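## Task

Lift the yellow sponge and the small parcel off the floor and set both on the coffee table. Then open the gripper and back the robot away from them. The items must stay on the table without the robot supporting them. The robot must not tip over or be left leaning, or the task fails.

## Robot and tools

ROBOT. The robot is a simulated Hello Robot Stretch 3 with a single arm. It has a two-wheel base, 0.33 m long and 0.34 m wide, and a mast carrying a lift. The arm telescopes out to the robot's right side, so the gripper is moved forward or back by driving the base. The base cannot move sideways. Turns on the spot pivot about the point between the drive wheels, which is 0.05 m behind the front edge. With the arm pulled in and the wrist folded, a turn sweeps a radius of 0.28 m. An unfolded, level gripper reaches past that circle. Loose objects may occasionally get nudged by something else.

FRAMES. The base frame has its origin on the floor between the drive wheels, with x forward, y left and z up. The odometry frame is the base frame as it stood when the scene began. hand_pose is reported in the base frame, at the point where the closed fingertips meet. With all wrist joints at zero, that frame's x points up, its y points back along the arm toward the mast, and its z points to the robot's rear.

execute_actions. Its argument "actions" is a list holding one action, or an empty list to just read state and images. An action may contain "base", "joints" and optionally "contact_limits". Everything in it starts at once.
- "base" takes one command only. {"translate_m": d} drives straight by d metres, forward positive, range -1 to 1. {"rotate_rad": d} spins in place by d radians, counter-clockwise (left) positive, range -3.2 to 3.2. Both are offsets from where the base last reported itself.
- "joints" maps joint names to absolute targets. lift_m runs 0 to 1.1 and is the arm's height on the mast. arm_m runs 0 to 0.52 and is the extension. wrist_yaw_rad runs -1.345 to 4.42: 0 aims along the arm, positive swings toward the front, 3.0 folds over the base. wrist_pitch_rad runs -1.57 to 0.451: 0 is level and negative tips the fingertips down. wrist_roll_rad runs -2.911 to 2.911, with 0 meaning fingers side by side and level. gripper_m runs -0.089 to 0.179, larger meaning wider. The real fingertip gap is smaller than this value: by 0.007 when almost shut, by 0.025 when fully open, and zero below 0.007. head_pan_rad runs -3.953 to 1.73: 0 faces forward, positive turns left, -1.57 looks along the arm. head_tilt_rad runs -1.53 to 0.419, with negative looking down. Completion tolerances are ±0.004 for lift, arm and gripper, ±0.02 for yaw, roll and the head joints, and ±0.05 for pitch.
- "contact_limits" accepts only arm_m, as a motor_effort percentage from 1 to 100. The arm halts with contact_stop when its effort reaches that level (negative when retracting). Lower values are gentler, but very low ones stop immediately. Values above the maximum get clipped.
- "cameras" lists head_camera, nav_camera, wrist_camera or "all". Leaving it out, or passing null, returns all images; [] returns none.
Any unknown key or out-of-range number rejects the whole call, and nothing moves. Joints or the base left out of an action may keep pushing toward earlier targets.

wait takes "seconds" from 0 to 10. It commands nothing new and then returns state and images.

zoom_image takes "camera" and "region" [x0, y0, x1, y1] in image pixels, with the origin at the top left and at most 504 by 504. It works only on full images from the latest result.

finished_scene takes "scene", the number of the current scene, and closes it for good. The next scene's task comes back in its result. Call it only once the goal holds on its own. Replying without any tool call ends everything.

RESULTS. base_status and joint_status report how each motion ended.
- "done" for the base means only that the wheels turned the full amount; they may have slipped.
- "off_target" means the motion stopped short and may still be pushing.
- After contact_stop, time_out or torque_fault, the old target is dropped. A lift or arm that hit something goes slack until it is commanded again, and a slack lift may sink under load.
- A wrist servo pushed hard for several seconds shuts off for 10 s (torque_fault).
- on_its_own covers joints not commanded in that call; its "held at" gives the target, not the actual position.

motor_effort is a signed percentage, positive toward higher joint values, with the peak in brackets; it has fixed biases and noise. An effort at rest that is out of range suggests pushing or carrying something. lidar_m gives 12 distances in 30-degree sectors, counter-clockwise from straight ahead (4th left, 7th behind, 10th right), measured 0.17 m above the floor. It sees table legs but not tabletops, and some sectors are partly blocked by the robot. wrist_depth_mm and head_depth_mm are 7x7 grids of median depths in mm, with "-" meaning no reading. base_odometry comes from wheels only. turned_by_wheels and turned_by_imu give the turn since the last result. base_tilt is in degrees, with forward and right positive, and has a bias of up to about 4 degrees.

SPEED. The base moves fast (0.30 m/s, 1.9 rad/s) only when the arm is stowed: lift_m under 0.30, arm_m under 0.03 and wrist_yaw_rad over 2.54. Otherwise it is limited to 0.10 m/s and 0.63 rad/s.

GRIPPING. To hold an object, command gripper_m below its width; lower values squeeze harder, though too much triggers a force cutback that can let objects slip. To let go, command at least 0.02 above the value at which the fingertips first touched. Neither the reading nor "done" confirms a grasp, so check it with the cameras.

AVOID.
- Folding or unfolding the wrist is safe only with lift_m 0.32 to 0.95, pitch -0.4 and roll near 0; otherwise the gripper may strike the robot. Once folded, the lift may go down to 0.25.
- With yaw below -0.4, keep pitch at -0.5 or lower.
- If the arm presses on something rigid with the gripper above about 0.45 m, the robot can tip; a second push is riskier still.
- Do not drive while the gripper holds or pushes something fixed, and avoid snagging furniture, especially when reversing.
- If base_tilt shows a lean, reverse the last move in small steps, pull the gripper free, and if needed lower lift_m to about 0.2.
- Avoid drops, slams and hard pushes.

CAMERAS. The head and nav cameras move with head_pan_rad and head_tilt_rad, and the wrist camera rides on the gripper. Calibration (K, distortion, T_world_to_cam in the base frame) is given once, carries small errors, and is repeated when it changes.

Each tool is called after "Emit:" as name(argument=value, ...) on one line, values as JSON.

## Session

Emit:
execute_actions(actions=[{"joints":{"head_tilt_rad":-0.7}}])

Scene clock: 0.97 s.
base_odometry: x=+0.000 y=+0.000 heading=+0.000 (m, m, rad; odometry frame)
turned_by_wheels: +0.000 (rad since the last result)
turned_by_imu: +0.000 (rad since the last result)
base_tilt: forward=-1.8 right=+0.9 (deg)
lidar_m: 1.46 2.19 1.94 2.03 2.26 1.57 1.87 1.89 1.81 1.86 1.69 1.28
head_depth_mm: 1282 1425 1505 1731 1591 1328 1146 / 1342 1503 1532 1809 1587 1331 1142 / 1412 1593 1826 1828 1578 1325 1145 / 1423 1567 1795 1878 1581 1322 1141 / 1655 1892 2211 1936 1576 1323 1135 / 1767 2016 2308 1934 1566 1319 1138 / 1881 2186 2421 1917 1571 1312 1135
base_status: not commanded
joint_positions: lift_m=+0.402 arm_m=-0.001 wrist_yaw_rad=+3.085 wrist_pitch_rad=-0.357 wrist_roll_rad=-0.009 gripper_m=+0.037 head_pan_rad=+0.002 head_tilt_rad=-0.691
joint_status: all done
motor_effort: left_wheel=+0(1) right_wheel=+0(1) lift_m=+21(21) arm_m=+0(0) wrist_yaw_rad=+0(1) wrist_pitch_rad=+4(4) wrist_roll_rad=+0(1) gripper_m=-1(0) head_pan_rad=+1(1) head_tilt_rad=-2(25) (%)
hand_pose: x=-0.0081 y=+0.0877 z=+0.4288 quat_wxyz=(+0.145, +0.696, +0.107, +0.695) (m; base frame)
wrist_depth_mm: - - - - - - - / - - - - - - - / - - - - - - - / - - - - - - - / 901 877 874 844 884 839 815 / 725 716 732 693 664 684 666 / 608 598 579 588 580 576 569
pictures: head_camera (sideways: a quarter turn clockwise sets it upright), nav_camera (sideways: a quarter turn counterclockwise sets it upright), wrist_camera
camera_calibration (this result's frames):
head_camera: T_world_to_cam=[[-0.673105, -0.0565062, -0.737385, 0.983575], [-0.0509566, 0.998251, -0.0299819, 0.0493712], [0.737789, 0.0173937, -0.674807, 0.833267], [0, 0, 0, 1]] pos_world=[0.04979, -0.00820025, 1.28905]
nav_camera: T_world_to_cam=[[0.618537, 0.000383073, 0.785756, -0.985082], [0.0368165, -0.998916, -0.0284945, 0.0881203], [0.784893, 0.0465537, -0.61788, 0.761202], [0, 0, 0, 1]] pos_world=[0.00860397, 0.0529653, 1.24688]
wrist_camera: T_world_to_cam=[[0.999589, -0.0276908, -0.00735284, 0.0193438], [-0.0203334, -0.504854, -0.862965, 0.448917], [0.0201841, 0.862761, -0.50521, 0.308409], [0, 0, 0, 1]] pos_world=[-0.0164328, -0.0389099, 0.543354]
Images, in order (width x height): head_camera 896x504, nav_camera 672x504, wrist_camera 644x364.

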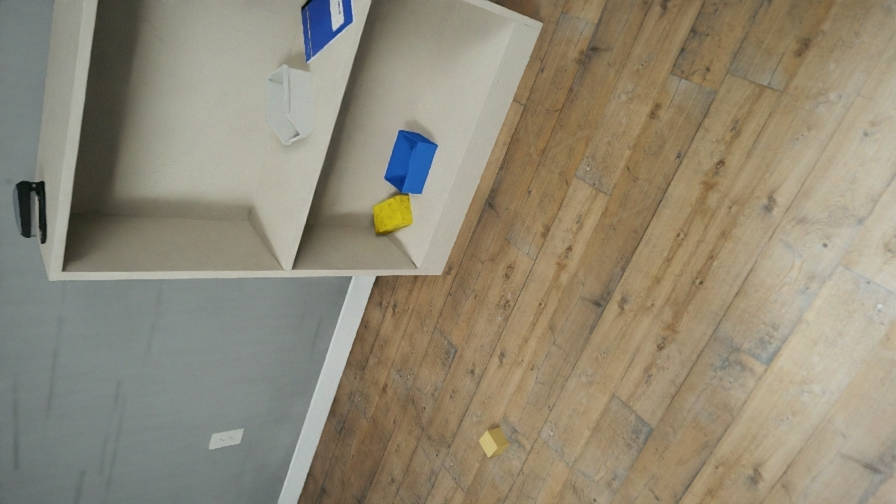

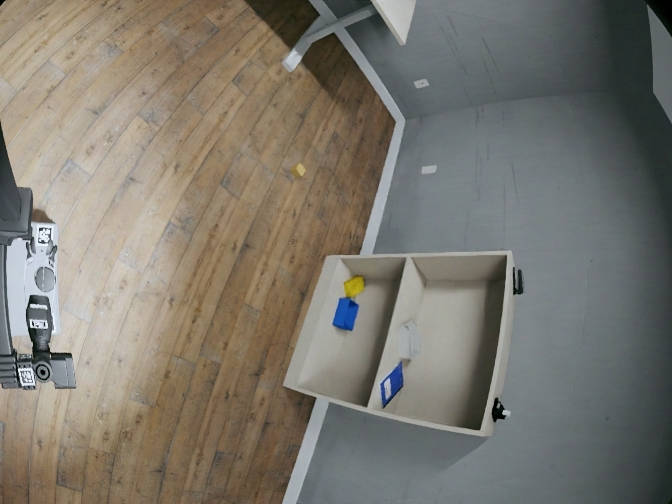

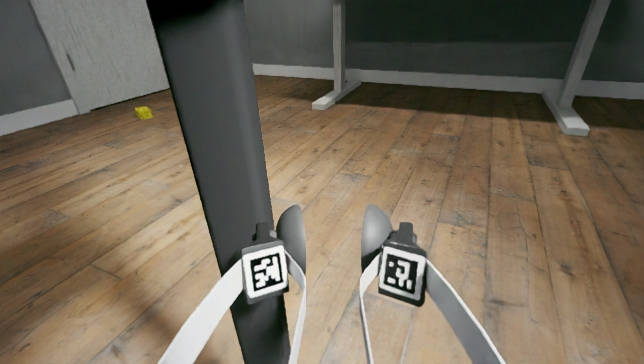

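Emit:
execute_actions(actions=[{"joints":{"head_pan_rad":-1.9,"lift_m":0.28}}], cameras=["nav_camera"])

Emit:
execute_actions(actions=[{"joints":{"head_pan_rad":-3.6}}], cameras=["nav_camera","head_camera"])

Scene clock: 6.10 s.
base_odometry: x=+0.000 y=+0.000 heading=+0.000 (m, m, rad; odometry frame)
turned_by_wheels: +0.000 (rad since the last result)
turned_by_imu: +0.001 (rad since the last result)
base_tilt: forward=-1.7 right=+1.0 (deg)
lidar_m: 1.47 2.19 1.94 2.02 2.26 1.58 1.87 1.90 1.81 1.86 1.69 1.28
head_depth_mm: 1887 1667 1907 1953 1587 1338 1147 / 1925 1692 1953 1953 1581 1326 1148 / 1925 1735 2001 1953 1578 1325 1142 / 1898 1773 2057 1937 1577 1321 1141 / 1890 1827 2120 1945 1571 1327 1141 / 1896 1885 2286 1939 1566 1314 1138 / 2238 2557 2536 1931 1566 1319 1131
base_status: not commanded
joint_positions: lift_m=+0.280 arm_m=-0.001 wrist_yaw_rad=+3.085 wrist_pitch_rad=-0.357 wrist_roll_rad=-0.009 gripper_m=+0.037 head_pan_rad=-1.893 head_tilt_rad=-0.691
joint_status: all done
motor_effort: left_wheel=+1(0) right_wheel=+0(0) lift_m=+15(17) arm_m=+0(0) wrist_yaw_rad=+0(0) wrist_pitch_rad=+4(4) wrist_roll_rad=+0(1) gripper_m=-1(1) head_pan_rad=-3(41) head_tilt_rad=-3(3) (%)
hand_pose: x=-0.0081 y=+0.0877 z=+0.3070 quat_wxyz=(+0.145, +0.696, +0.107, +0.695) (m; base frame)
wrist_depth_mm: - - - - - - - / - - - - - - - / - - - - - - - / 910 888 - 877 832 833 816 / 692 682 672 663 677 634 631 / 558 547 563 537 515 520 517 / 470 485 - - 446 444 439
pictures: nav_camera (sideways: a quarter turn counterclockwise sets it upright)
camera_calibration (this result's frames):
nav_camera: T_world_to_cam=[[-0.196709, -0.586694, 0.785554, -0.979847], [-0.958624, 0.283244, -0.0285058, 0.0942072], [-0.205779, -0.758659, -0.618136, 0.767577], [0, 0, 0, 1]] pos_world=[0.0555157, -0.019225, 1.24688]
Images, in order (width x height): nav_camera 672x504.

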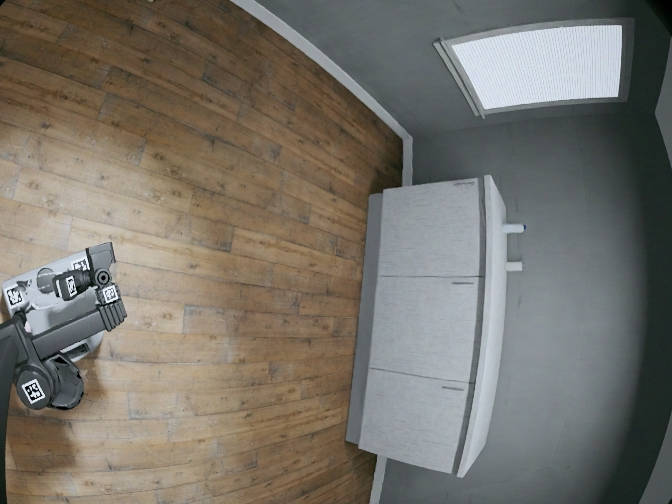

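Scene clock: 7.47 s.
base_odometry: x=+0.000 y=+0.000 heading=+0.000 (m, m, rad; odometry frame)
turned_by_wheels: +0.000 (rad since the last result)
turned_by_imu: +0.000 (rad since the last result)
base_tilt: forward=-1.8 right=+0.9 (deg)
lidar_m: 1.46 2.19 1.94 2.02 2.26 1.57 1.87 1.89 1.81 1.86 1.69 1.28
head_depth_mm: 1789 2041 2298 1952 1591 1392 - / 1821 2072 2351 1952 1587 1331 1174 / 1841 2080 2341 1960 1586 1322 1156 / 1837 2086 2255 1963 1575 1324 1178 / 1844 2064 1996 1933 1576 1315 1162 / 1880 2084 1973 1929 1558 1321 1142 / 1878 2094 2053 1938 1571 1321 1132
base_status: not commanded
joint_positions: lift_m=+0.280 arm_m=-0.001 wrist_yaw_rad=+3.085 wrist_pitch_rad=-0.357 wrist_roll_rad=-0.009 gripper_m=+0.037 head_pan_rad=-3.593 head_tilt_rad=-0.691
joint_status: all done
motor_effort: left_wheel=+0(1) right_wheel=+0(0) lift_m=+15(15) arm_m=+0(0) wrist_yaw_rad=+0(1) wrist_pitch_rad=+4(4) wrist_roll_rad=+0(0) gripper_m=-1(1) head_pan_rad=-3(40) head_tilt_rad=-3(3) (%)
hand_pose: x=-0.0081 y=+0.0877 z=+0.3070 quat_wxyz=(+0.145, +0.696, +0.107, +0.695) (m; base frame)
wrist_depth_mm: - - - - - - - / - - - - - - - / - - - - - - - / 913 902 - 856 838 823 810 / 688 678 674 653 672 638 637 / 555 555 566 537 511 522 519 / 462 484 - - 446 442 441
pictures: head_camera (sideways: a quarter turn clockwise sets it upright), nav_camera (sideways: a quarter turn counterclockwise sets it upright)
camera_calibration (this result's frames):
head_camera: T_world_to_cam=[[0.630164, -0.244126, -0.737086, 0.975236], [-0.391356, -0.919751, -0.0299603, 0.0514194], [-0.670622, 0.307343, -0.675134, 0.842284], [0, 0, 0, 1]] pos_world=[-0.029581, 0.0265034, 1.28903]
nav_camera: T_world_to_cam=[[-0.556547, 0.270692, 0.785481, -0.977557], [0.404383, 0.914145, -0.0285099, 0.0858981], [-0.725761, 0.301768, -0.618229, 0.770869], [0, 0, 0, 1]] pos_world=[-0.019325, -0.04653, 1.24687]
Images, in order (width x height): head_camera 896x504, nav_camera 672x504.

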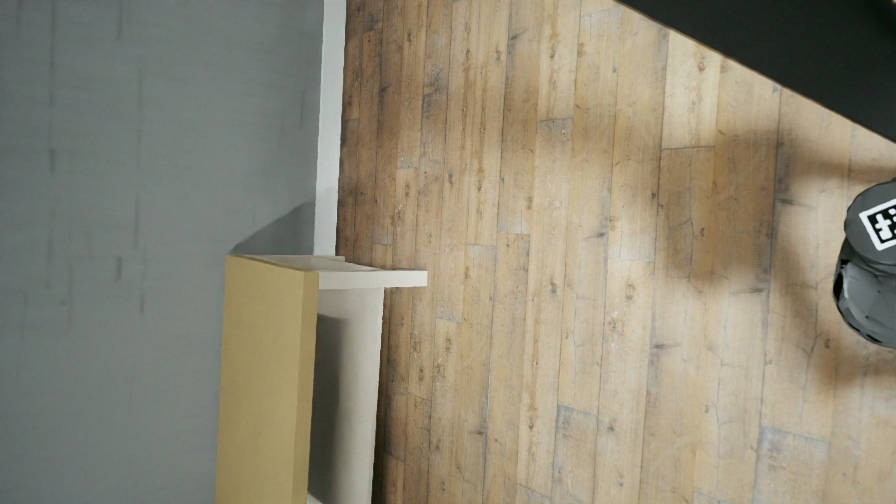

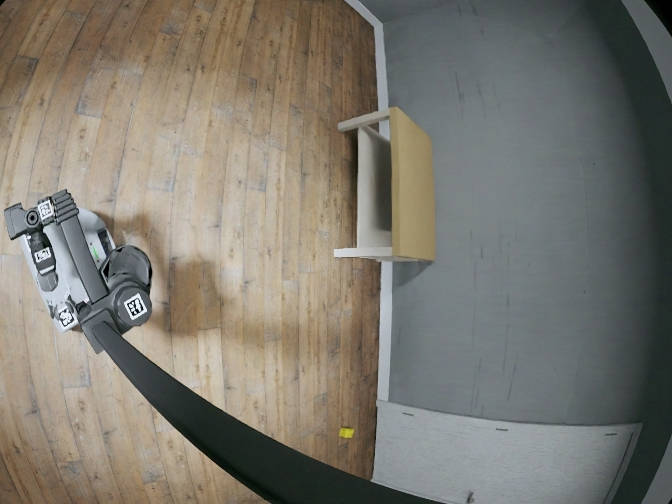

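Emit:
execute_actions(actions=[{"base":{"rotate_rad":0.9},"joints":{"head_pan_rad":-1.4,"head_tilt_rad":-1.0,"wrist_yaw_rad":2.7}}], cameras=[])

Emit:
execute_actions(actions=[{"base":{"translate_m":1.0}}], cameras=["head_camera"])

Scene clock: 13.43 s.
base_odometry: x=+0.000 y=+0.000 heading=+0.900 (m, m, rad; odometry frame)
turned_by_wheels: +0.900 (rad since the last result)
turned_by_imu: +0.893 (rad since the last result)
base_tilt: forward=-1.8 right=+1.1 (deg)
lidar_m: 1.94 2.02 2.38 2.07 1.57 2.02 1.81 1.82 1.80 1.54 1.46 1.94
head_depth_mm: 1498 1817 1725 1490 1330 1196 1084 / 1505 1810 1714 1507 1328 1207 - / 1498 1799 1721 1495 1333 1227 - / 1376 1722 1690 1490 1337 1212 - / 1348 1729 1679 1487 1324 1197 1095 / 1323 1721 1688 1498 1323 1190 1087 / 1337 1703 1674 1498 1332 1195 1082
base_status: done
joint_positions: lift_m=+0.280 arm_m=-0.001 wrist_yaw_rad=+2.702 wrist_pitch_rad=-0.357 wrist_roll_rad=-0.009 gripper_m=+0.037 head_pan_rad=-1.407 head_tilt_rad=-0.988
joint_status: all done
motor_effort: left_wheel=-1(8) right_wheel=+2(11) lift_m=+15(15) arm_m=-1(0) wrist_yaw_rad=-2(2) wrist_pitch_rad=+4(4) wrist_roll_rad=+0(0) gripper_m=+0(1) head_pan_rad=+4(41) head_tilt_rad=-5(20) (%)
hand_pose: x=+0.0774 y=+0.0660 z=+0.3070 quat_wxyz=(+0.275, +0.703, -0.028, +0.655) (m; base frame)
wrist_depth_mm: - - - - - - - / - - - - - - - / - - - - - - - / 957 895 879 852 827 828 805 / - 685 691 653 683 637 629 / - 544 545 533 511 523 514 / 453 476 - 449 450 444 439
pictures: none
No camera images: the call's "cameras" was empty. Leave "cameras" out to get every camera's image.

Scene clock: 18.53 s.
base_odometry: x=+0.622 y=+0.783 heading=+0.900 (m, m, rad; odometry frame)
turned_by_wheels: +0.000 (rad since the last result)
turned_by_imu: +0.003 (rad since the last result)
base_tilt: forward=-1.7 right=+1.1 (deg)
lidar_m: 0.95 1.38 1.33 2.32 2.09 2.65 2.78 2.56 1.45 1.11 1.42 1.54
head_depth_mm: 1254 1516 1614 1489 1333 1199 1091 / 1231 1525 1610 1502 1330 1202 - / 1279 1496 1639 1493 1324 1233 - / 1309 1584 1716 1501 1321 1213 - / 1315 1586 1721 1504 1322 1191 1090 / 1310 1587 1710 1506 1332 1195 1081 / 1324 1575 1712 1499 1325 1193 1080
base_status: done
joint_positions: lift_m=+0.280 arm_m=-0.001 wrist_yaw_rad=+2.701 wrist_pitch_rad=-0.357 wrist_roll_rad=-0.009 gripper_m=+0.037 head_pan_rad=-1.407 head_tilt_rad=-0.988
joint_status: not commanded
motor_effort: left_wheel=-1(6) right_wheel=+2(11) lift_m=+15(15) arm_m=+0(1) wrist_yaw_rad=+1(2) wrist_pitch_rad=+4(4) wrist_roll_rad=+0(0) gripper_m=-1(1) head_pan_rad=+4(4) head_tilt_rad=-4(5) (%)
hand_pose: x=+0.0775 y=+0.0659 z=+0.3070 quat_wxyz=(+0.275, +0.703, -0.028, +0.655) (m; base frame)
wrist_depth_mm: - - - - - - - / - - - - - - - / - - - - - - - / 970 893 880 869 833 828 804 / - 681 678 651 678 642 630 / - 552 548 539 512 526 520 / 454 474 - 452 443 442 438
pictures: head_camera (sideways: a quarter turn clockwise sets it upright)
camera_calibration (this result's frames):
head_camera: T_world_to_cam=[[-0.194909, 0.839153, -0.507772, 0.681485], [0.97585, 0.217969, -0.0143627, 0.0227645], [0.098626, -0.498309, -0.861372, 1.07975], [0, 0, 0, 1]] pos_world=[0.00412133, -0.0387819, 1.27644]
Images, in order (width x height): head_camera 896x504.

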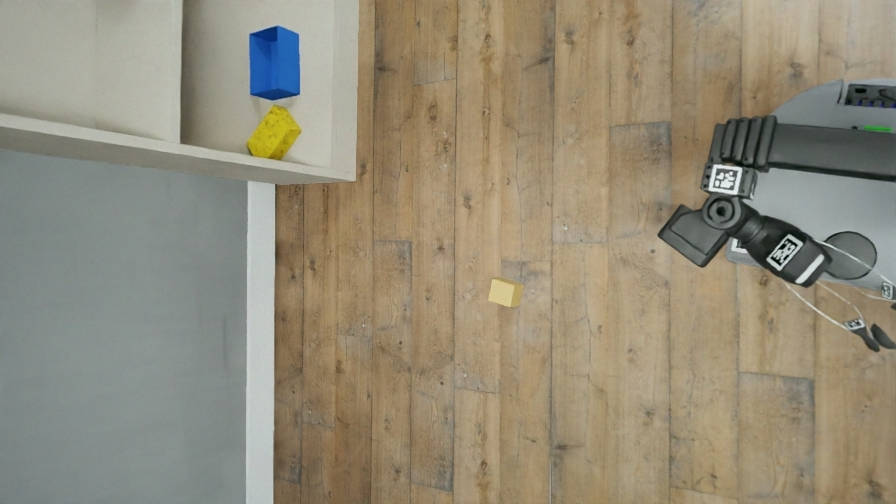

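Emit:
execute_actions(actions=[{"base":{"translate_m":0.21},"joints":{"wrist_yaw_rad":0,"arm_m":0.25,"gripper_m":0.15}}], cameras=[])

Emit:
execute_actions(actions=[{"joints":{"wrist_pitch_rad":-1.3,"arm_m":0.41,"lift_m":0.25}}], cameras=["wrist_camera"])

Scene clock: 26.97 s.
base_odometry: x=+0.752 y=+0.948 heading=+0.900 (m, m, rad; odometry frame)
turned_by_wheels: +0.000 (rad since the last result)
turned_by_imu: +0.001 (rad since the last result)
base_tilt: forward=-1.7 right=+1.1 (deg)
lidar_m: 0.74 1.18 1.23 2.36 2.37 2.23 2.99 2.48 1.32 1.13 1.38 1.31
head_depth_mm: 1141 1237 1591 1505 1325 1190 1086 / 1282 1492 1647 1494 1334 1200 - / 1275 1536 1713 1521 1286 1210 - / 1268 1538 1708 1503 1335 1210 - / 1275 1537 1726 1500 1332 1200 1087 / 1275 1543 1722 1485 1327 1191 1087 / 1285 1544 1703 1498 1329 1174 1079
base_status: done
joint_positions: lift_m=+0.280 arm_m=+0.250 wrist_yaw_rad=+0.002 wrist_pitch_rad=-0.357 wrist_roll_rad=-0.009 gripper_m=+0.150 head_pan_rad=-1.406 head_tilt_rad=-0.988
joint_status: all done
motor_effort: left_wheel=-1(8) right_wheel=+2(11) lift_m=+15(15) arm_m=+4(8) wrist_yaw_rad=-1(4) wrist_pitch_rad=+4(4) wrist_roll_rad=+0(1) gripper_m=+0(97) head_pan_rad=+3(3) head_tilt_rad=-5(5) (%)
hand_pose: x=-0.0211 y=-0.6263 z=+0.3070 quat_wxyz=(+0.699, +0.127, -0.692, -0.125) (m; base frame)
wrist_depth_mm: 718 755 781 833 718 857 886 / 785 818 853 888 825 919 955 / 840 877 922 971 791 806 862 / 859 886 860 853 758 750 776 / 685 715 664 654 658 677 630 / 558 - 535 535 530 504 518 / 475 462 454 451 450 439 442
pictures: none
No camera images: the call's "cameras" was empty. Leave "cameras" out to get every camera's image.

Scene clock: 29.40 s.
base_odometry: x=+0.752 y=+0.948 heading=+0.900 (m, m, rad; odometry frame)
turned_by_wheels: +0.000 (rad since the last result)
turned_by_imu: +0.000 (rad since the last result)
base_tilt: forward=-1.8 right=+1.0 (deg)
lidar_m: 0.74 1.17 1.23 2.37 2.37 2.24 2.98 2.48 1.32 1.15 1.38 1.31
head_depth_mm: 1141 1243 1580 1499 1336 1196 1083 / 1275 1490 1654 1523 1321 1195 - / 1271 1549 1719 1519 1329 1208 - / 1272 1548 1700 1501 1332 1213 - / 1284 1537 1718 1489 1329 1201 1093 / 1275 1540 1711 1501 1338 1191 1085 / 1280 1543 1714 1496 1323 1175 1083
base_status: not commanded
joint_positions: lift_m=+0.250 arm_m=+0.410 wrist_yaw_rad=+0.001 wrist_pitch_rad=-1.297 wrist_roll_rad=-0.009 gripper_m=+0.150 head_pan_rad=-1.406 head_tilt_rad=-0.988
joint_status: all done
motor_effort: left_wheel=-1(1) right_wheel=+2(2) lift_m=+15(15) arm_m=+5(2) wrist_yaw_rad=+0(0) wrist_pitch_rad=-1(4) wrist_roll_rad=+1(0) gripper_m=+0(1) head_pan_rad=+3(4) head_tilt_rad=-4(4) (%)
hand_pose: x=-0.0216 y=-0.6007 z=+0.1359 quat_wxyz=(+0.566, +0.429, -0.561, -0.425) (m; base frame)
wrist_depth_mm: 338 335 326 325 322 315 310 / 334 328 322 319 314 312 307 / 326 321 316 311 309 302 301 / 322 313 311 305 303 297 296 / 314 311 305 254 298 293 291 / 309 - 301 299 294 288 285 / 304 299 296 290 287 282 281
pictures: wrist_camera
camera_calibration (this result's frames):
wrist_camera: T_world_to_cam=[[-0.999561, -0.0110674, -0.0274825, -0.0188532], [-0.00824386, 0.994872, -0.100806, 0.645841], [0.0284572, -0.100536, -0.994526, 0.242624], [0, 0, 0, 1]] pos_world=[-0.0204251, -0.618345, 0.305883]
Images, in order (width x height): wrist_camera 644x364.

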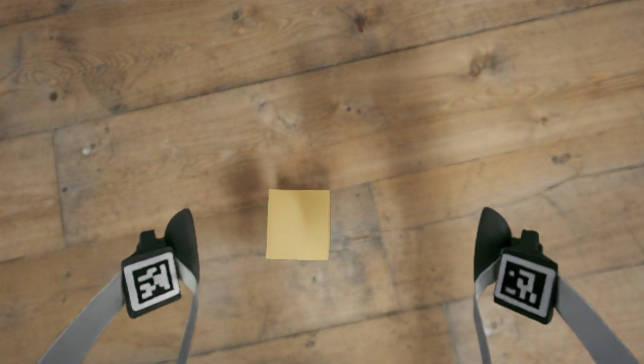

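Emit:
execute_actions(actions=[{"base":{"translate_m":0.03},"joints":{"arm_m":0.415,"lift_m":0.14}}], cameras=["wrist_camera"])

Emit:
execute_actions(actions=[{"joints":{"gripper_m":0.01}}], cameras=[])

Emit:
execute_actions(actions=[{"joints":{"lift_m":0.29,"arm_m":0.15,"wrist_pitch_rad":-0.4}}], cameras=["wrist_camera"])

Scene clock: 36.20 s.
base_odometry: x=+0.771 y=+0.971 heading=+0.900 (m, m, rad; odometry frame)
turned_by_wheels: +0.000 (rad since the last result)
turned_by_imu: +0.001 (rad since the last result)
base_tilt: forward=-1.8 right=+1.0 (deg)
lidar_m: 0.70 1.15 1.22 2.38 2.37 2.25 3.01 2.47 1.33 1.13 1.37 1.28
head_depth_mm: 1203 1308 1587 1504 1337 1197 1082 / 1269 1526 1666 1508 1325 1194 - / 1264 1534 1719 1518 1334 1210 - / 1268 1520 1732 1501 1326 1211 - / 1265 1529 1724 1495 1330 1195 1078 / 1269 1528 1710 1494 1327 1194 1081 / 1278 1543 1717 1493 1326 1152 1085
base_status: done
joint_positions: lift_m=+0.140 arm_m=+0.415 wrist_yaw_rad=+0.001 wrist_pitch_rad=-1.298 wrist_roll_rad=-0.009 gripper_m=+0.150 head_pan_rad=-1.406 head_tilt_rad=-0.988
joint_status: all done
motor_effort: left_wheel=-1(2) right_wheel=+2(8) lift_m=+15(15) arm_m=+4(8) wrist_yaw_rad=+0(2) wrist_pitch_rad=-1(1) wrist_roll_rad=+1(0) gripper_m=-1(1) head_pan_rad=+3(3) head_tilt_rad=-4(5) (%)
hand_pose: x=-0.0216 y=-0.6056 z=+0.0259 quat_wxyz=(+0.566, +0.429, -0.560, -0.426) (m; base frame)
wrist_depth_mm: 213 212 209 206 204 199 197 / 211 208 204 202 199 196 194 / 207 204 201 198 195 193 190 / 203 200 198 144 191 190 187 / 198 197 194 141 187 186 184 / 195 - 190 140 185 184 181 / 192 189 186 184 182 180 178
pictures: wrist_camera
camera_calibration (this result's frames):
wrist_camera: T_world_to_cam=[[-0.999561, -0.011055, -0.0274871, -0.0219234], [-0.0082438, 0.994917, -0.100359, 0.639632], [0.0284569, -0.100088, -0.994572, 0.132984], [0, 0, 0, 1]] pos_world=[-0.0204251, -0.623313, 0.195853]
Images, in order (width x height): wrist_camera 644x364.

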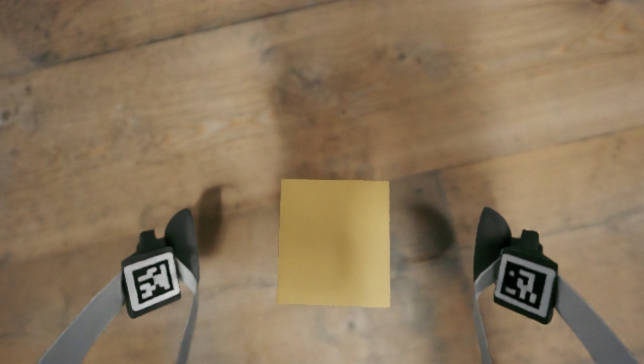

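Scene clock: 38.10 s.
base_odometry: x=+0.771 y=+0.971 heading=+0.900 (m, m, rad; odometry frame)
turned_by_wheels: +0.000 (rad since the last result)
turned_by_imu: +0.000 (rad since the last result)
base_tilt: forward=-1.7 right=+1.1 (deg)
lidar_m: 0.71 1.15 1.22 2.37 2.37 2.25 3.01 2.47 1.33 1.13 1.37 1.27
head_depth_mm: 1207 1298 1579 1500 1322 1194 1084 / 1263 1532 1676 1493 1333 1189 - / 1260 1528 1711 1535 1325 1212 - / 1268 1520 1717 1493 1325 1209 - / 1268 1527 1712 1502 1330 1194 1081 / 1272 1529 1714 1489 1328 1197 1082 / 1267 1532 1711 1493 1328 1162 1086
base_status: not commanded
joint_positions: lift_m=+0.140 arm_m=+0.415 wrist_yaw_rad=+0.001 wrist_pitch_rad=-1.298 wrist_roll_rad=-0.009 gripper_m=+0.011 head_pan_rad=-1.406 head_tilt_rad=-0.988
joint_status: all done
motor_effort: left_wheel=-1(2) right_wheel=+2(2) lift_m=+15(15) arm_m=+4(4) wrist_yaw_rad=+0(0) wrist_pitch_rad=-1(1) wrist_roll_rad=+0(0) gripper_m=-22(100) head_pan_rad=+3(3) head_tilt_rad=-5(4) (%)
hand_pose: x=-0.0216 y=-0.6055 z=+0.0259 quat_wxyz=(+0.566, +0.429, -0.560, -0.426) (m; base frame)
wrist_depth_mm: 214 212 209 206 202 200 197 / 211 208 205 202 199 196 194 / 205 204 201 198 196 194 191 / 201 200 197 140 192 189 187 / 198 196 194 138 187 186 184 / 195 193 190 135 135 183 181 / 192 190 187 184 182 180 178
pictures: none
No camera images: the call's "cameras" was empty. Leave "cameras" out to get every camera's image.

Scene clock: 41.27 s.
base_odometry: x=+0.771 y=+0.971 heading=+0.900 (m, m, rad; odometry frame)
turned_by_wheels: +0.000 (rad since the last result)
turned_by_imu: +0.001 (rad since the last result)
base_tilt: forward=-1.8 right=+1.0 (deg)
lidar_m: 0.71 1.15 1.22 2.38 2.37 2.26 3.01 2.47 1.32 1.13 1.37 1.28
head_depth_mm: 1206 1304 1579 1498 1327 1191 1082 / 1269 1528 1655 1507 1347 1195 - / 1266 1527 1715 1498 1354 1213 - / 1265 1533 1730 1502 1332 1206 - / 1273 1536 1726 1497 1323 1194 1081 / 1273 1536 1711 1500 1330 1196 1086 / 1270 1535 1712 1498 1332 1162 1082
base_status: not commanded
joint_positions: lift_m=+0.290 arm_m=+0.150 wrist_yaw_rad=+0.001 wrist_pitch_rad=-0.427 wrist_roll_rad=-0.009 gripper_m=+0.011 head_pan_rad=-1.406 head_tilt_rad=-0.988
joint_status: all done
motor_effort: left_wheel=-2(1) right_wheel=+2(2) lift_m=+27(30) arm_m=-4(5) wrist_yaw_rad=+1(0) wrist_pitch_rad=+8(9) wrist_roll_rad=+0(0) gripper_m=-20(20) head_pan_rad=+3(3) head_tilt_rad=-3(4) (%)
hand_pose: x=-0.0214 y=-0.5185 z=+0.3002 quat_wxyz=(+0.694, +0.151, -0.688, -0.149) (m; base frame)
wrist_depth_mm: 794 847 871 920 837 954 993 / 870 925 963 - 887 950 - / 925 975 991 - 819 858 857 / 807 800 779 140 752 739 726 / 635 630 634 137 563 593 584 / 522 516 503 135 134 498 490 / 447 446 435 430 430 427 424
pictures: wrist_camera
camera_calibration (this result's frames):
wrist_camera: T_world_to_cam=[[-0.999537, -0.0289447, -0.00937334, -0.0279405], [-0.00860773, 0.564531, -0.825367, 0.575049], [0.0291816, -0.824904, -0.564519, -0.0903772], [0, 0, 0, 1]] pos_world=[-0.0203404, -0.399994, 0.423345]
Images, in order (width x height): wrist_camera 644x364.

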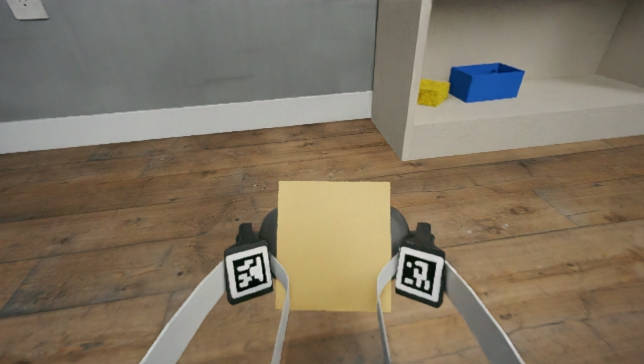

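Emit:
execute_actions(actions=[{"base":{"rotate_rad":-0.5},"joints":{"arm_m":0.0,"wrist_yaw_rad":2.7,"head_pan_rad":-3.6,"head_tilt_rad":-0.8}}], cameras=[])

Emit:
execute_actions(actions=[{"base":{"translate_m":-1.0}}], cameras=[])

Emit:
execute_actions(actions=[{"base":{"translate_m":-1.0}}], cameras=["nav_camera","head_camera"])

Scene clock: 53.43 s.
base_odometry: x=+0.771 y=+0.971 heading=+0.400 (m, m, rad; odometry frame)
turned_by_wheels: -0.500 (rad since the last result)
turned_by_imu: -0.497 (rad since the last result)
base_tilt: forward=-1.7 right=+1.0 (deg)
lidar_m: 1.25 0.70 1.15 1.22 2.37 2.37 2.26 3.00 2.39 1.33 1.13 1.37
head_depth_mm: 2026 2282 2139 1748 1500 - 1091 / 2114 2430 2133 1737 1466 1287 - / 2225 2533 2122 1738 1458 1261 - / 2351 2635 2137 1727 1459 1279 - / 2412 2561 2135 1733 1464 1257 - / 2480 2466 2151 1716 1454 1254 1128 / 2539 2648 2127 1724 1448 1256 1100
base_status: done
joint_positions: lift_m=+0.290 arm_m=+0.000 wrist_yaw_rad=+2.698 wrist_pitch_rad=-0.427 wrist_roll_rad=-0.009 gripper_m=+0.011 head_pan_rad=-3.593 head_tilt_rad=-0.804
joint_status: all done
motor_effort: left_wheel=+3(7) right_wheel=-3(8) lift_m=+28(27) arm_m=-4(2) wrist_yaw_rad=+2(2) wrist_pitch_rad=+8(8) wrist_roll_rad=+0(0) gripper_m=-21(21) head_pan_rad=-3(40) head_tilt_rad=-1(11) (%)
hand_pose: x=+0.0746 y=+0.0563 z=+0.3002 quat_wxyz=(+0.299, +0.704, -0.004, +0.644) (m; base frame)
wrist_depth_mm: - - - - - 970 812 / - - - - - - 890 / - - - - 991 880 917 / - 794 782 141 750 701 722 / - 639 635 138 560 564 592 / - 515 - 135 135 479 490 / 451 - - 431 433 425 423
pictures: none
No camera images: the call's "cameras" was empty. Leave "cameras" out to get every camera's image.

Scene clock: 58.43 s.
base_odometry: x=-0.150 y=+0.582 heading=+0.400 (m, m, rad; odometry frame)
turned_by_wheels: +0.000 (rad since the last result)
turned_by_imu: -0.002 (rad since the last result)
base_tilt: forward=-1.8 right=+1.0 (deg)
lidar_m: 1.65 1.90 1.48 1.92 1.76 1.31 1.87 2.25 2.26 2.21 1.73 1.72
head_depth_mm: 1469 1685 1940 1742 1497 - 1091 / 1553 1773 2003 1738 1468 1284 - / 1628 1807 2012 1723 1455 1257 - / 1716 1803 1766 1722 1462 1281 - / 1803 1787 1935 1724 1457 1258 - / 1904 1792 2001 1740 1451 1256 1121 / 2026 1867 2008 1724 1453 1253 1099
base_status: done
joint_positions: lift_m=+0.290 arm_m=+0.000 wrist_yaw_rad=+2.699 wrist_pitch_rad=-0.427 wrist_roll_rad=-0.009 gripper_m=+0.011 head_pan_rad=-3.593 head_tilt_rad=-0.803
joint_status: not commanded
motor_effort: left_wheel=+2(7) right_wheel=-3(12) lift_m=+28(28) arm_m=-4(4) wrist_yaw_rad=+2(2) wrist_pitch_rad=+8(8) wrist_roll_rad=+1(0) gripper_m=-22(20) head_pan_rad=-3(3) head_tilt_rad=+1(0) (%)
hand_pose: x=+0.0744 y=+0.0564 z=+0.3002 quat_wxyz=(+0.298, +0.704, -0.004, +0.645) (m; base frame)
wrist_depth_mm: - - - - - - - / - - - - - - - / - - - - 998 984 963 / - 789 777 140 751 743 717 / - 628 639 137 565 589 578 / - 525 - 135 135 495 489 / 451 - - 434 432 423 421
pictures: none
No camera images: the call's "cameras" was empty. Leave "cameras" out to get every camera's image.

Scene clock: 63.43 s.
base_odometry: x=-1.071 y=+0.193 heading=+0.400 (m, m, rad; odometry frame)
turned_by_wheels: +0.000 (rad since the last result)
turned_by_imu: -0.002 (rad since the last result)
base_tilt: forward=-1.8 right=+1.1 (deg)
lidar_m: 2.64 2.18 1.93 1.24 1.12 1.13 0.87 1.49 1.49 1.83 2.64 2.33
head_depth_mm: 928 1051 1218 1123 968 - 1086 / 967 1111 1265 1121 968 1240 - / 1023 1169 1308 1121 1015 1257 - / 1075 1242 1358 1124 1286 1288 - / 1129 1329 1378 1120 1377 1265 - / 1191 1415 1634 1185 1418 1254 1125 / 1266 1508 1882 1637 1454 1263 1107
base_status: done
joint_positions: lift_m=+0.290 arm_m=+0.000 wrist_yaw_rad=+2.699 wrist_pitch_rad=-0.427 wrist_roll_rad=-0.009 gripper_m=+0.011 head_pan_rad=-3.593 head_tilt_rad=-0.803
joint_status: not commanded
motor_effort: left_wheel=+2(5) right_wheel=-3(11) lift_m=+28(27) arm_m=-4(4) wrist_yaw_rad=+1(1) wrist_pitch_rad=+8(8) wrist_roll_rad=+0(1) gripper_m=-21(21) head_pan_rad=-3(3) head_tilt_rad=-1(1) (%)
hand_pose: x=+0.0744 y=+0.0564 z=+0.3002 quat_wxyz=(+0.298, +0.704, -0.004, +0.645) (m; base frame)
wrist_depth_mm: 948 - - - - - - / - - - - - - - / - - - 993 998 975 954 / - 776 792 140 747 730 721 / - 631 634 137 567 591 586 / - 515 - 135 135 492 491 / 450 - - 435 432 427 420
pictures: head_camera (sideways: a quarter turn clockwise sets it upright), nav_camera (sideways: a quarter turn counterclockwise sets it upright)
camera_calibration (this result's frames):
head_camera: T_world_to_cam=[[0.700024, -0.278322, -0.65765, 0.871291], [-0.389017, -0.920909, -0.0243468, 0.044093], [-0.598859, 0.27288, -0.75293, 0.943024], [0, 0, 0, 1]] pos_world=[-0.0280329, 0.0257728, 1.28411]
nav_camera: T_world_to_cam=[[-0.631541, 0.307353, 0.711821, -0.881093], [0.40781, 0.912499, -0.0321863, 0.0906591], [-0.659429, 0.269961, -0.701623, 0.878939], [0, 0, 0, 1]] pos_world=[-0.0138206, -0.0491985, 1.24678]
Images, in order (width x height): head_camera 896x504, nav_camera 672x504.

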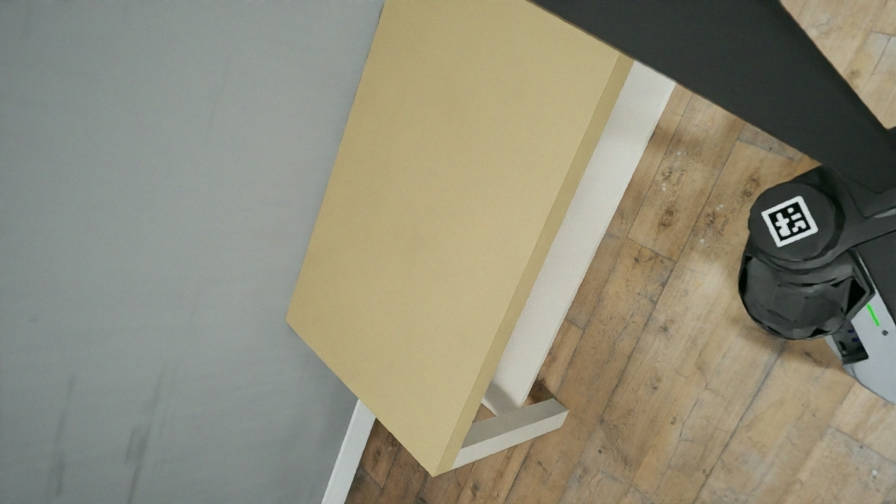

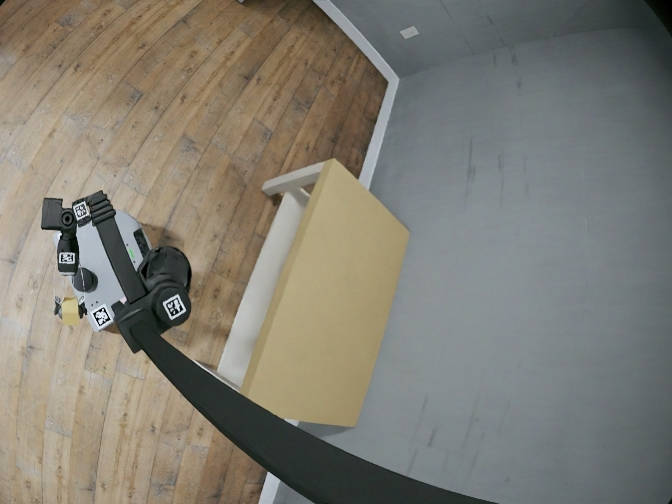

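Emit:
execute_actions(actions=[{"base":{"rotate_rad":-2.3},"joints":{"lift_m":0.65,"head_pan_rad":-1.57,"head_tilt_rad":-0.9}}], cameras=[])

Emit:
execute_actions(actions=[{"joints":{"wrist_yaw_rad":0,"arm_m":0.25}}], cameras=[])

Emit:
execute_actions(actions=[{"joints":{"wrist_pitch_rad":-1.3,"arm_m":0.5}}], cameras=["head_camera","wrist_camera"])

Scene clock: 74.93 s.
base_odometry: x=-1.071 y=+0.193 heading=-1.900 (m, m, rad; odometry frame)
turned_by_wheels: -2.300 (rad since the last result)
turned_by_imu: -2.287 (rad since the last result)
base_tilt: forward=-1.7 right=+1.0 (deg)
lidar_m: 1.49 1.63 2.67 2.34 2.57 2.19 2.19 1.39 0.55 1.12 0.87 1.90
head_depth_mm: 946 1104 1328 1547 1396 1240 1092 / 965 1129 1231 1039 1184 - - / 985 1157 1239 1042 1269 - 1128 / 1003 1187 1233 1039 1314 - - / 1029 1208 1236 1041 1336 1209 1106 / 1040 1244 1234 1060 1367 1221 1086 / 1073 1277 1229 1086 1363 1224 1089
base_status: done
joint_positions: lift_m=+0.650 arm_m=+0.000 wrist_yaw_rad=+2.699 wrist_pitch_rad=-0.427 wrist_roll_rad=-0.009 gripper_m=+0.011 head_pan_rad=-1.577 head_tilt_rad=-0.889
joint_status: all done
motor_effort: left_wheel=+3(9) right_wheel=-3(10) lift_m=+27(28) arm_m=-3(4) wrist_yaw_rad=+2(1) wrist_pitch_rad=+8(8) wrist_roll_rad=+0(0) gripper_m=-21(21) head_pan_rad=+3(40) head_tilt_rad=-3(10) (%)
hand_pose: x=+0.0744 y=+0.0564 z=+0.6603 quat_wxyz=(+0.298, +0.704, -0.004, +0.645) (m; base frame)
wrist_depth_mm: - - - - - - - / - - - - - - - / - - - - - - - / - - - 140 - - - / - - - 138 - - - / 973 970 942 135 135 941 923 / 850 - 810 818 810 804 787
pictures: none
No camera images: the call's "cameras" was empty. Leave "cameras" out to get every camera's image.

Scene clock: 78.00 s.
base_odometry: x=-1.071 y=+0.193 heading=-1.900 (m, m, rad; odometry frame)
turned_by_wheels: +0.000 (rad since the last result)
turned_by_imu: +0.000 (rad since the last result)
base_tilt: forward=-1.8 right=+1.0 (deg)
lidar_m: 1.49 1.64 2.66 2.34 2.57 2.19 2.19 1.39 0.55 1.12 0.87 1.90
head_depth_mm: 946 1109 1326 1553 1392 1227 1095 / 967 1134 1231 1068 - - - / 988 1156 1235 - 1279 1224 1141 / 1006 1188 1230 1037 1310 1218 1133 / 1026 1216 1228 1039 1331 1221 1093 / 1045 1247 1232 1058 1365 1220 1091 / 1069 1267 1229 1085 1350 1218 1088
base_status: not commanded
joint_positions: lift_m=+0.650 arm_m=+0.250 wrist_yaw_rad=+0.002 wrist_pitch_rad=-0.427 wrist_roll_rad=-0.009 gripper_m=+0.011 head_pan_rad=-1.577 head_tilt_rad=-0.889
joint_status: all done
motor_effort: left_wheel=+2(2) right_wheel=-3(3) lift_m=+28(28) arm_m=+4(4) wrist_yaw_rad=+0(3) wrist_pitch_rad=+8(8) wrist_roll_rad=+0(0) gripper_m=-20(21) head_pan_rad=+3(3) head_tilt_rad=-5(4) (%)
hand_pose: x=-0.0211 y=-0.6179 z=+0.6603 quat_wxyz=(+0.694, +0.151, -0.687, -0.149) (m; base frame)
wrist_depth_mm: 687 652 611 582 555 531 509 / 752 714 669 639 601 576 548 / 846 785 716 706 665 626 601 / 660 615 600 140 582 667 654 / 495 491 495 137 443 467 738 / 410 406 394 135 135 391 810 / 352 349 343 337 335 333 767
pictures: none
No camera images: the call's "cameras" was empty. Leave "cameras" out to get every camera's image.

Scene clock: 81.07 s.
base_odometry: x=-1.071 y=+0.193 heading=-1.900 (m, m, rad; odometry frame)
turned_by_wheels: +0.000 (rad since the last result)
turned_by_imu: +0.000 (rad since the last result)
base_tilt: forward=-1.8 right=+1.0 (deg)
lidar_m: 1.49 1.63 2.66 2.34 2.57 2.19 2.19 1.40 0.55 1.12 0.87 1.90
head_depth_mm: 945 1103 1327 1545 1385 1222 1097 / 962 1128 1242 1039 - - - / 979 1132 1175 1040 1273 1222 1133 / 998 1178 1231 1017 1314 1226 1136 / 1026 1210 1233 1036 1338 1227 1087 / 1042 1240 1231 1063 1357 1216 1090 / 1064 1271 1226 1085 1364 1217 1091
base_status: not commanded
joint_positions: lift_m=+0.650 arm_m=+0.500 wrist_yaw_rad=+0.000 wrist_pitch_rad=-1.299 wrist_roll_rad=-0.009 gripper_m=+0.011 head_pan_rad=-1.577 head_tilt_rad=-0.889
joint_status: all done
motor_effort: left_wheel=+2(2) right_wheel=-3(3) lift_m=+27(28) arm_m=+4(3) wrist_yaw_rad=+0(2) wrist_pitch_rad=+0(10) wrist_roll_rad=+0(0) gripper_m=-20(21) head_pan_rad=+3(4) head_tilt_rad=-3(5) (%)
hand_pose: x=-0.0216 y=-0.6903 z=+0.5350 quat_wxyz=(+0.566, +0.430, -0.560, -0.426) (m; base frame)
wrist_depth_mm: 282 277 274 269 264 262 259 / 275 271 267 265 260 256 254 / 269 267 263 259 255 252 249 / 264 261 260 140 250 248 244 / 260 257 254 137 244 244 240 / 255 253 248 135 135 240 236 / 252 249 245 241 239 235 232
pictures: head_camera (sideways: a quarter turn clockwise sets it upright), wrist_camera
camera_calibration (this result's frames):
head_camera: T_world_to_cam=[[-0.0501347, 0.805591, -0.590347, 0.788176], [0.998668, 0.0476557, -0.0197797, 0.0296799], [0.012199, -0.590552, -0.806907, 1.00948], [0, 0, 0, 1]] pos_world=[-0.00244006, -0.0402109, 1.28044]
wrist_camera: T_world_to_cam=[[-0.999566, -0.0106048, -0.0275005, -0.00856597], [-0.00782562, 0.99503, -0.0992653, 0.774521], [0.0284166, -0.099007, -0.994681, 0.631699], [0, 0, 0, 1]] pos_world=[-0.0204519, -0.70822, 0.704987]
Images, in order (width x height): head_camera 896x504, wrist_camera 644x364.

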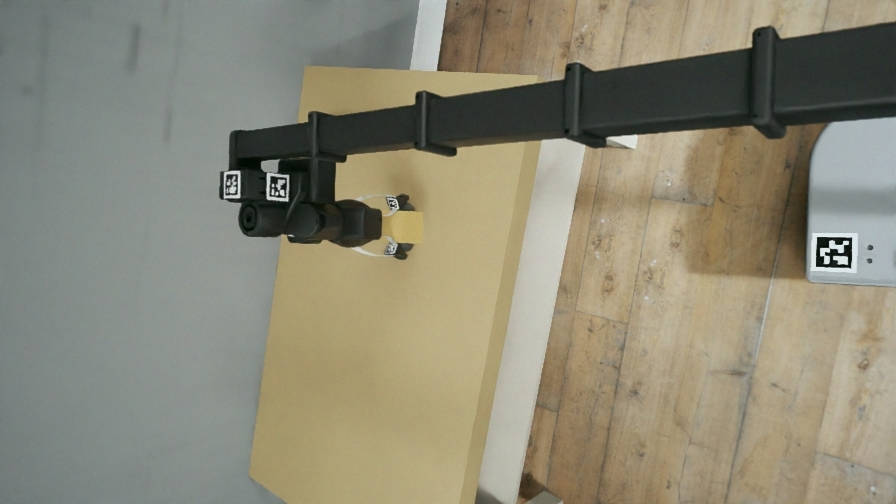

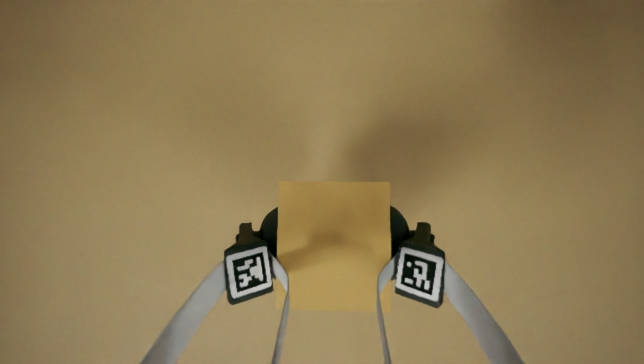

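Emit:
execute_actions(actions=[{"joints":{"lift_m":0.59}}], cameras=[])

Emit:
execute_actions(actions=[{"joints":{"gripper_m":0.12}}], cameras=[])

Emit:
execute_actions(actions=[{"joints":{"lift_m":0.66}}], cameras=[])

Emit:
execute_actions(actions=[{"base":{"translate_m":-0.3},"joints":{"arm_m":0.2,"head_pan_rad":-2.3,"head_tilt_rad":-1.0}}], cameras=["nav_camera"])

Emit:
execute_actions(actions=[{"base":{"translate_m":-0.7},"joints":{"lift_m":0.35,"gripper_m":0.15}}], cameras=["head_camera"])

Scene clock: 89.60 s.
base_odometry: x=-1.071 y=+0.193 heading=-1.900 (m, m, rad; odometry frame)
turned_by_wheels: +0.000 (rad since the last result)
turned_by_imu: +0.001 (rad since the last result)
base_tilt: forward=-1.7 right=+1.0 (deg)
lidar_m: 1.49 1.63 2.66 2.33 2.57 2.19 2.19 1.39 0.55 1.12 0.87 1.90
head_depth_mm: 946 1103 1332 1551 1388 1223 1094 / 965 1132 1239 1052 1329 - - / 984 1158 - 1044 1282 1225 1137 / 1003 1181 1233 1017 1310 1221 1140 / 1024 1217 1233 1037 1334 1220 1087 / 1048 1236 1229 1060 1369 1224 1088 / 1066 1276 1232 1082 1351 1225 1091
base_status: not commanded
joint_positions: lift_m=+0.590 arm_m=+0.500 wrist_yaw_rad=+0.000 wrist_pitch_rad=-1.299 wrist_roll_rad=-0.009 gripper_m=+0.011 head_pan_rad=-1.577 head_tilt_rad=-0.889
joint_status: all done
motor_effort: left_wheel=+1(2) right_wheel=-3(3) lift_m=+15(25) arm_m=+4(4) wrist_yaw_rad=+0(0) wrist_pitch_rad=+0(0) wrist_roll_rad=+0(1) gripper_m=-20(20) head_pan_rad=+3(3) head_tilt_rad=-4(4) (%)
hand_pose: x=-0.0216 y=-0.6902 z=+0.4758 quat_wxyz=(+0.566, +0.430, -0.560, -0.426) (m; base frame)
wrist_depth_mm: 212 212 209 206 202 199 196 / 209 207 204 200 199 195 193 / 206 203 200 198 196 192 189 / 202 199 197 140 191 189 187 / 198 197 193 137 186 186 183 / 195 192 190 135 135 182 181 / 192 189 186 184 182 180 178
pictures: none
No camera images: the call's "cameras" was empty. Leave "cameras" out to get every camera's image.

Scene clock: 91.20 s.
base_odometry: x=-1.071 y=+0.193 heading=-1.900 (m, m, rad; odometry frame)
turned_by_wheels: +0.000 (rad since the last result)
turned_by_imu: +0.000 (rad since the last result)
base_tilt: forward=-1.8 right=+1.1 (deg)
lidar_m: 1.49 1.63 2.67 2.34 2.57 2.19 2.19 1.39 0.55 1.12 0.87 1.90
head_depth_mm: 949 1108 1333 1560 1404 1222 1094 / 963 1125 1239 1052 1333 - - / 981 1158 - 1026 1273 1225 1142 / 1002 1189 1233 1019 1316 1222 1132 / 1025 1209 1233 1037 1336 1220 1085 / 1039 1239 1228 1061 1364 1220 1094 / 1069 1273 1226 1085 1365 1223 1091
base_status: not commanded
joint_positions: lift_m=+0.590 arm_m=+0.500 wrist_yaw_rad=+0.000 wrist_pitch_rad=-1.299 wrist_roll_rad=-0.009 gripper_m=+0.120 head_pan_rad=-1.577 head_tilt_rad=-0.889
joint_status: all done
motor_effort: left_wheel=+2(2) right_wheel=-3(3) lift_m=+15(15) arm_m=+4(4) wrist_yaw_rad=+1(0) wrist_pitch_rad=+0(0) wrist_roll_rad=+0(0) gripper_m=-1(96) head_pan_rad=+4(4) head_tilt_rad=-4(3) (%)
hand_pose: x=-0.0216 y=-0.6902 z=+0.4758 quat_wxyz=(+0.566, +0.430, -0.560, -0.426) (m; base frame)
wrist_depth_mm: 214 212 208 206 202 199 197 / 209 206 204 202 199 196 193 / 206 203 201 197 195 192 190 / 201 199 197 144 192 189 187 / 198 196 193 141 188 186 183 / 195 194 190 139 184 182 181 / 191 189 186 185 182 180 177
pictures: none
No camera images: the call's "cameras" was empty. Leave "cameras" out to get every camera's image.

Scene clock: 92.67 s.
base_odometry: x=-1.071 y=+0.193 heading=-1.900 (m, m, rad; odometry frame)
turned_by_wheels: +0.000 (rad since the last result)
turned_by_imu: +0.000 (rad since the last result)
base_tilt: forward=-1.8 right=+1.0 (deg)
lidar_m: 1.49 1.63 2.65 2.34 2.57 2.19 2.19 1.39 0.55 1.12 0.87 1.90
head_depth_mm: 947 1108 1329 1553 1384 1250 1106 / 967 1122 1239 - - - - / 987 1133 1168 1040 1280 1229 1137 / 1002 1183 1238 1018 1303 1224 1133 / 1028 1214 1225 1035 1334 1220 1092 / 1047 1241 1227 1062 1353 1218 1086 / 1070 1273 1226 1087 1354 1225 1090
base_status: not commanded
joint_positions: lift_m=+0.660 arm_m=+0.500 wrist_yaw_rad=+0.000 wrist_pitch_rad=-1.299 wrist_roll_rad=-0.009 gripper_m=+0.120 head_pan_rad=-1.577 head_tilt_rad=-0.889
joint_status: all done
motor_effort: left_wheel=+1(3) right_wheel=-3(3) lift_m=+27(28) arm_m=+4(4) wrist_yaw_rad=+0(0) wrist_pitch_rad=+0(0) wrist_roll_rad=+0(0) gripper_m=+1(1) head_pan_rad=+3(3) head_tilt_rad=-5(4) (%)
hand_pose: x=-0.0216 y=-0.6902 z=+0.5450 quat_wxyz=(+0.566, +0.430, -0.560, -0.426) (m; base frame)
wrist_depth_mm: 292 287 284 280 277 272 268 / 286 282 280 274 271 267 265 / 282 276 274 269 267 262 258 / 275 273 271 265 262 257 254 / 271 269 264 210 256 254 250 / 266 265 258 255 253 249 247 / 260 258 256 252 247 245 241
pictures: none
No camera images: the call's "cameras" was empty. Leave "cameras" out to get every camera's image.

Scene clock: 97.07 s.
base_odometry: x=-0.974 y=+0.476 heading=-1.900 (m, m, rad; odometry frame)
turned_by_wheels: +0.000 (rad since the last result)
turned_by_imu: +0.001 (rad since the last result)
base_tilt: forward=-1.7 right=+1.0 (deg)
lidar_m: 1.79 1.96 2.71 2.36 2.43 1.90 2.37 1.33 1.08 0.50 1.18 1.09
head_depth_mm: 1414 1809 1714 1497 1332 1227 - / 1308 1637 1715 1503 1332 1223 - / 1237 1520 1717 1496 1354 - - / 1159 1400 1653 1504 1366 - - / 1090 1295 1608 1528 1285 1193 1071 / 1025 1207 1466 - 1311 1197 1083 / 971 1128 1353 - 1173 1194 1082
base_status: done
joint_positions: lift_m=+0.660 arm_m=+0.200 wrist_yaw_rad=+0.000 wrist_pitch_rad=-1.299 wrist_roll_rad=-0.009 gripper_m=+0.120 head_pan_rad=-2.293 head_tilt_rad=-0.988
joint_status: all done
motor_effort: left_wheel=+3(4) right_wheel=-2(10) lift_m=+28(28) arm_m=-4(6) wrist_yaw_rad=+0(0) wrist_pitch_rad=+0(0) wrist_roll_rad=+0(0) gripper_m=+0(0) head_pan_rad=-3(38) head_tilt_rad=-4(11) (%)
hand_pose: x=-0.0216 y=-0.3908 z=+0.5450 quat_wxyz=(+0.566, +0.430, -0.560, -0.426) (m; base frame)
wrist_depth_mm: 293 290 285 615 757 769 743 / 290 284 281 756 746 737 728 / 778 756 601 738 739 718 721 / 757 762 743 733 731 717 691 / 750 744 736 710 702 691 691 / 738 727 712 706 702 693 683 / 723 705 699 691 695 673 663
pictures: nav_camera (sideways: a quarter turn counterclockwise sets it upright)
camera_calibration (this result's frames):
nav_camera: T_world_to_cam=[[-0.543504, -0.615645, 0.5706, -0.697621], [-0.766078, 0.641659, -0.0373872, 0.104582], [-0.343113, -0.457444, -0.820377, 1.03143], [0, 0, 0, 1]] pos_world=[0.0548555, -0.0247711, 1.24813]
Images, in order (width x height): nav_camera 672x504.

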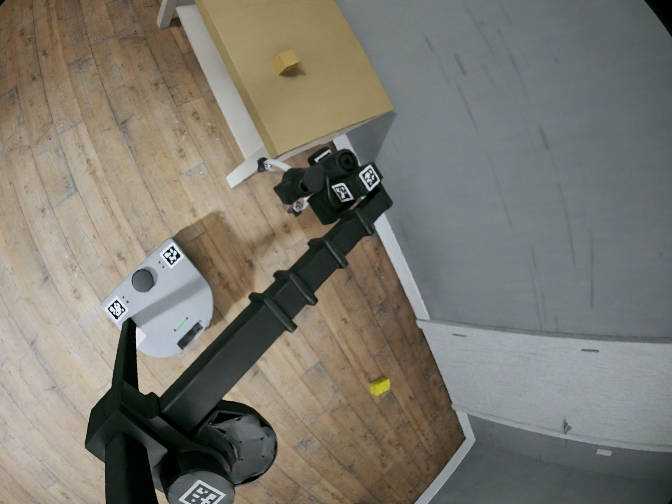

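Scene clock: 105.30 s.
base_odometry: x=-0.748 y=+1.139 heading=-1.900 (m, m, rad; odometry frame)
turned_by_wheels: +0.000 (rad since the last result)
turned_by_imu: +0.001 (rad since the last result)
base_tilt: forward=-1.7 right=+0.9 (deg)
lidar_m: 2.48 2.71 2.55 2.48 2.10 1.24 1.69 1.18 0.98 0.97 1.07 0.89
head_depth_mm: 1270 1630 1728 1506 1334 1211 - / 1177 1464 1700 1504 1332 1212 - / 1095 1327 1658 1493 1334 1231 - / 1021 1225 1557 1490 1328 - - / 958 1139 1405 1502 1364 1192 1070 / 901 1080 1316 1482 1376 1193 1081 / 868 1019 1213 1443 1317 1193 1090
base_status: done
joint_positions: lift_m=+0.350 arm_m=+0.200 wrist_yaw_rad=+0.000 wrist_pitch_rad=-1.299 wrist_roll_rad=-0.009 gripper_m=+0.150 head_pan_rad=-2.293 head_tilt_rad=-0.988
joint_status: all done
motor_effort: left_wheel=+3(4) right_wheel=-2(9) lift_m=+15(25) arm_m=-3(4) wrist_yaw_rad=+1(0) wrist_pitch_rad=+0(0) wrist_roll_rad=+0(0) gripper_m=-1(95) head_pan_rad=-3(3) head_tilt_rad=-6(4) (%)
hand_pose: x=-0.0216 y=-0.3908 z=+0.2358 quat_wxyz=(+0.566, +0.430, -0.560, -0.426) (m; base frame)
wrist_depth_mm: 453 447 443 432 431 421 417 / 443 438 430 421 417 418 408 / 435 432 421 419 413 405 401 / 428 419 417 409 405 399 397 / 416 411 407 403 397 392 388 / 412 - 401 397 394 385 385 / 409 399 394 390 381 379 373
pictures: head_camera (sideways: a quarter turn clockwise sets it upright)
camera_calibration (this result's frames):
head_camera: T_world_to_cam=[[0.526746, 0.681283, -0.508323, 0.677801], [0.785808, -0.618303, -0.0143982, 0.02397], [-0.324107, -0.39186, -0.861046, 1.08191], [0, 0, 0, 1]] pos_world=[-0.0252102, -0.022997, 1.27646]
Images, in order (width x height): head_camera 896x504.

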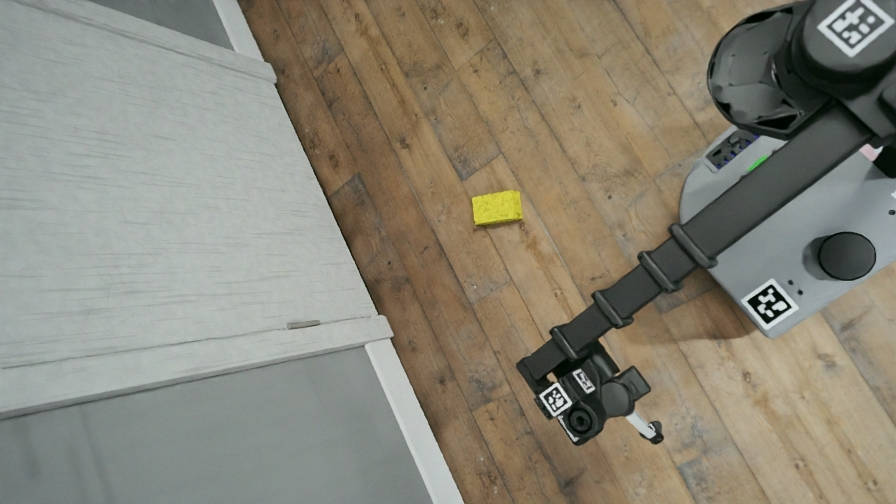

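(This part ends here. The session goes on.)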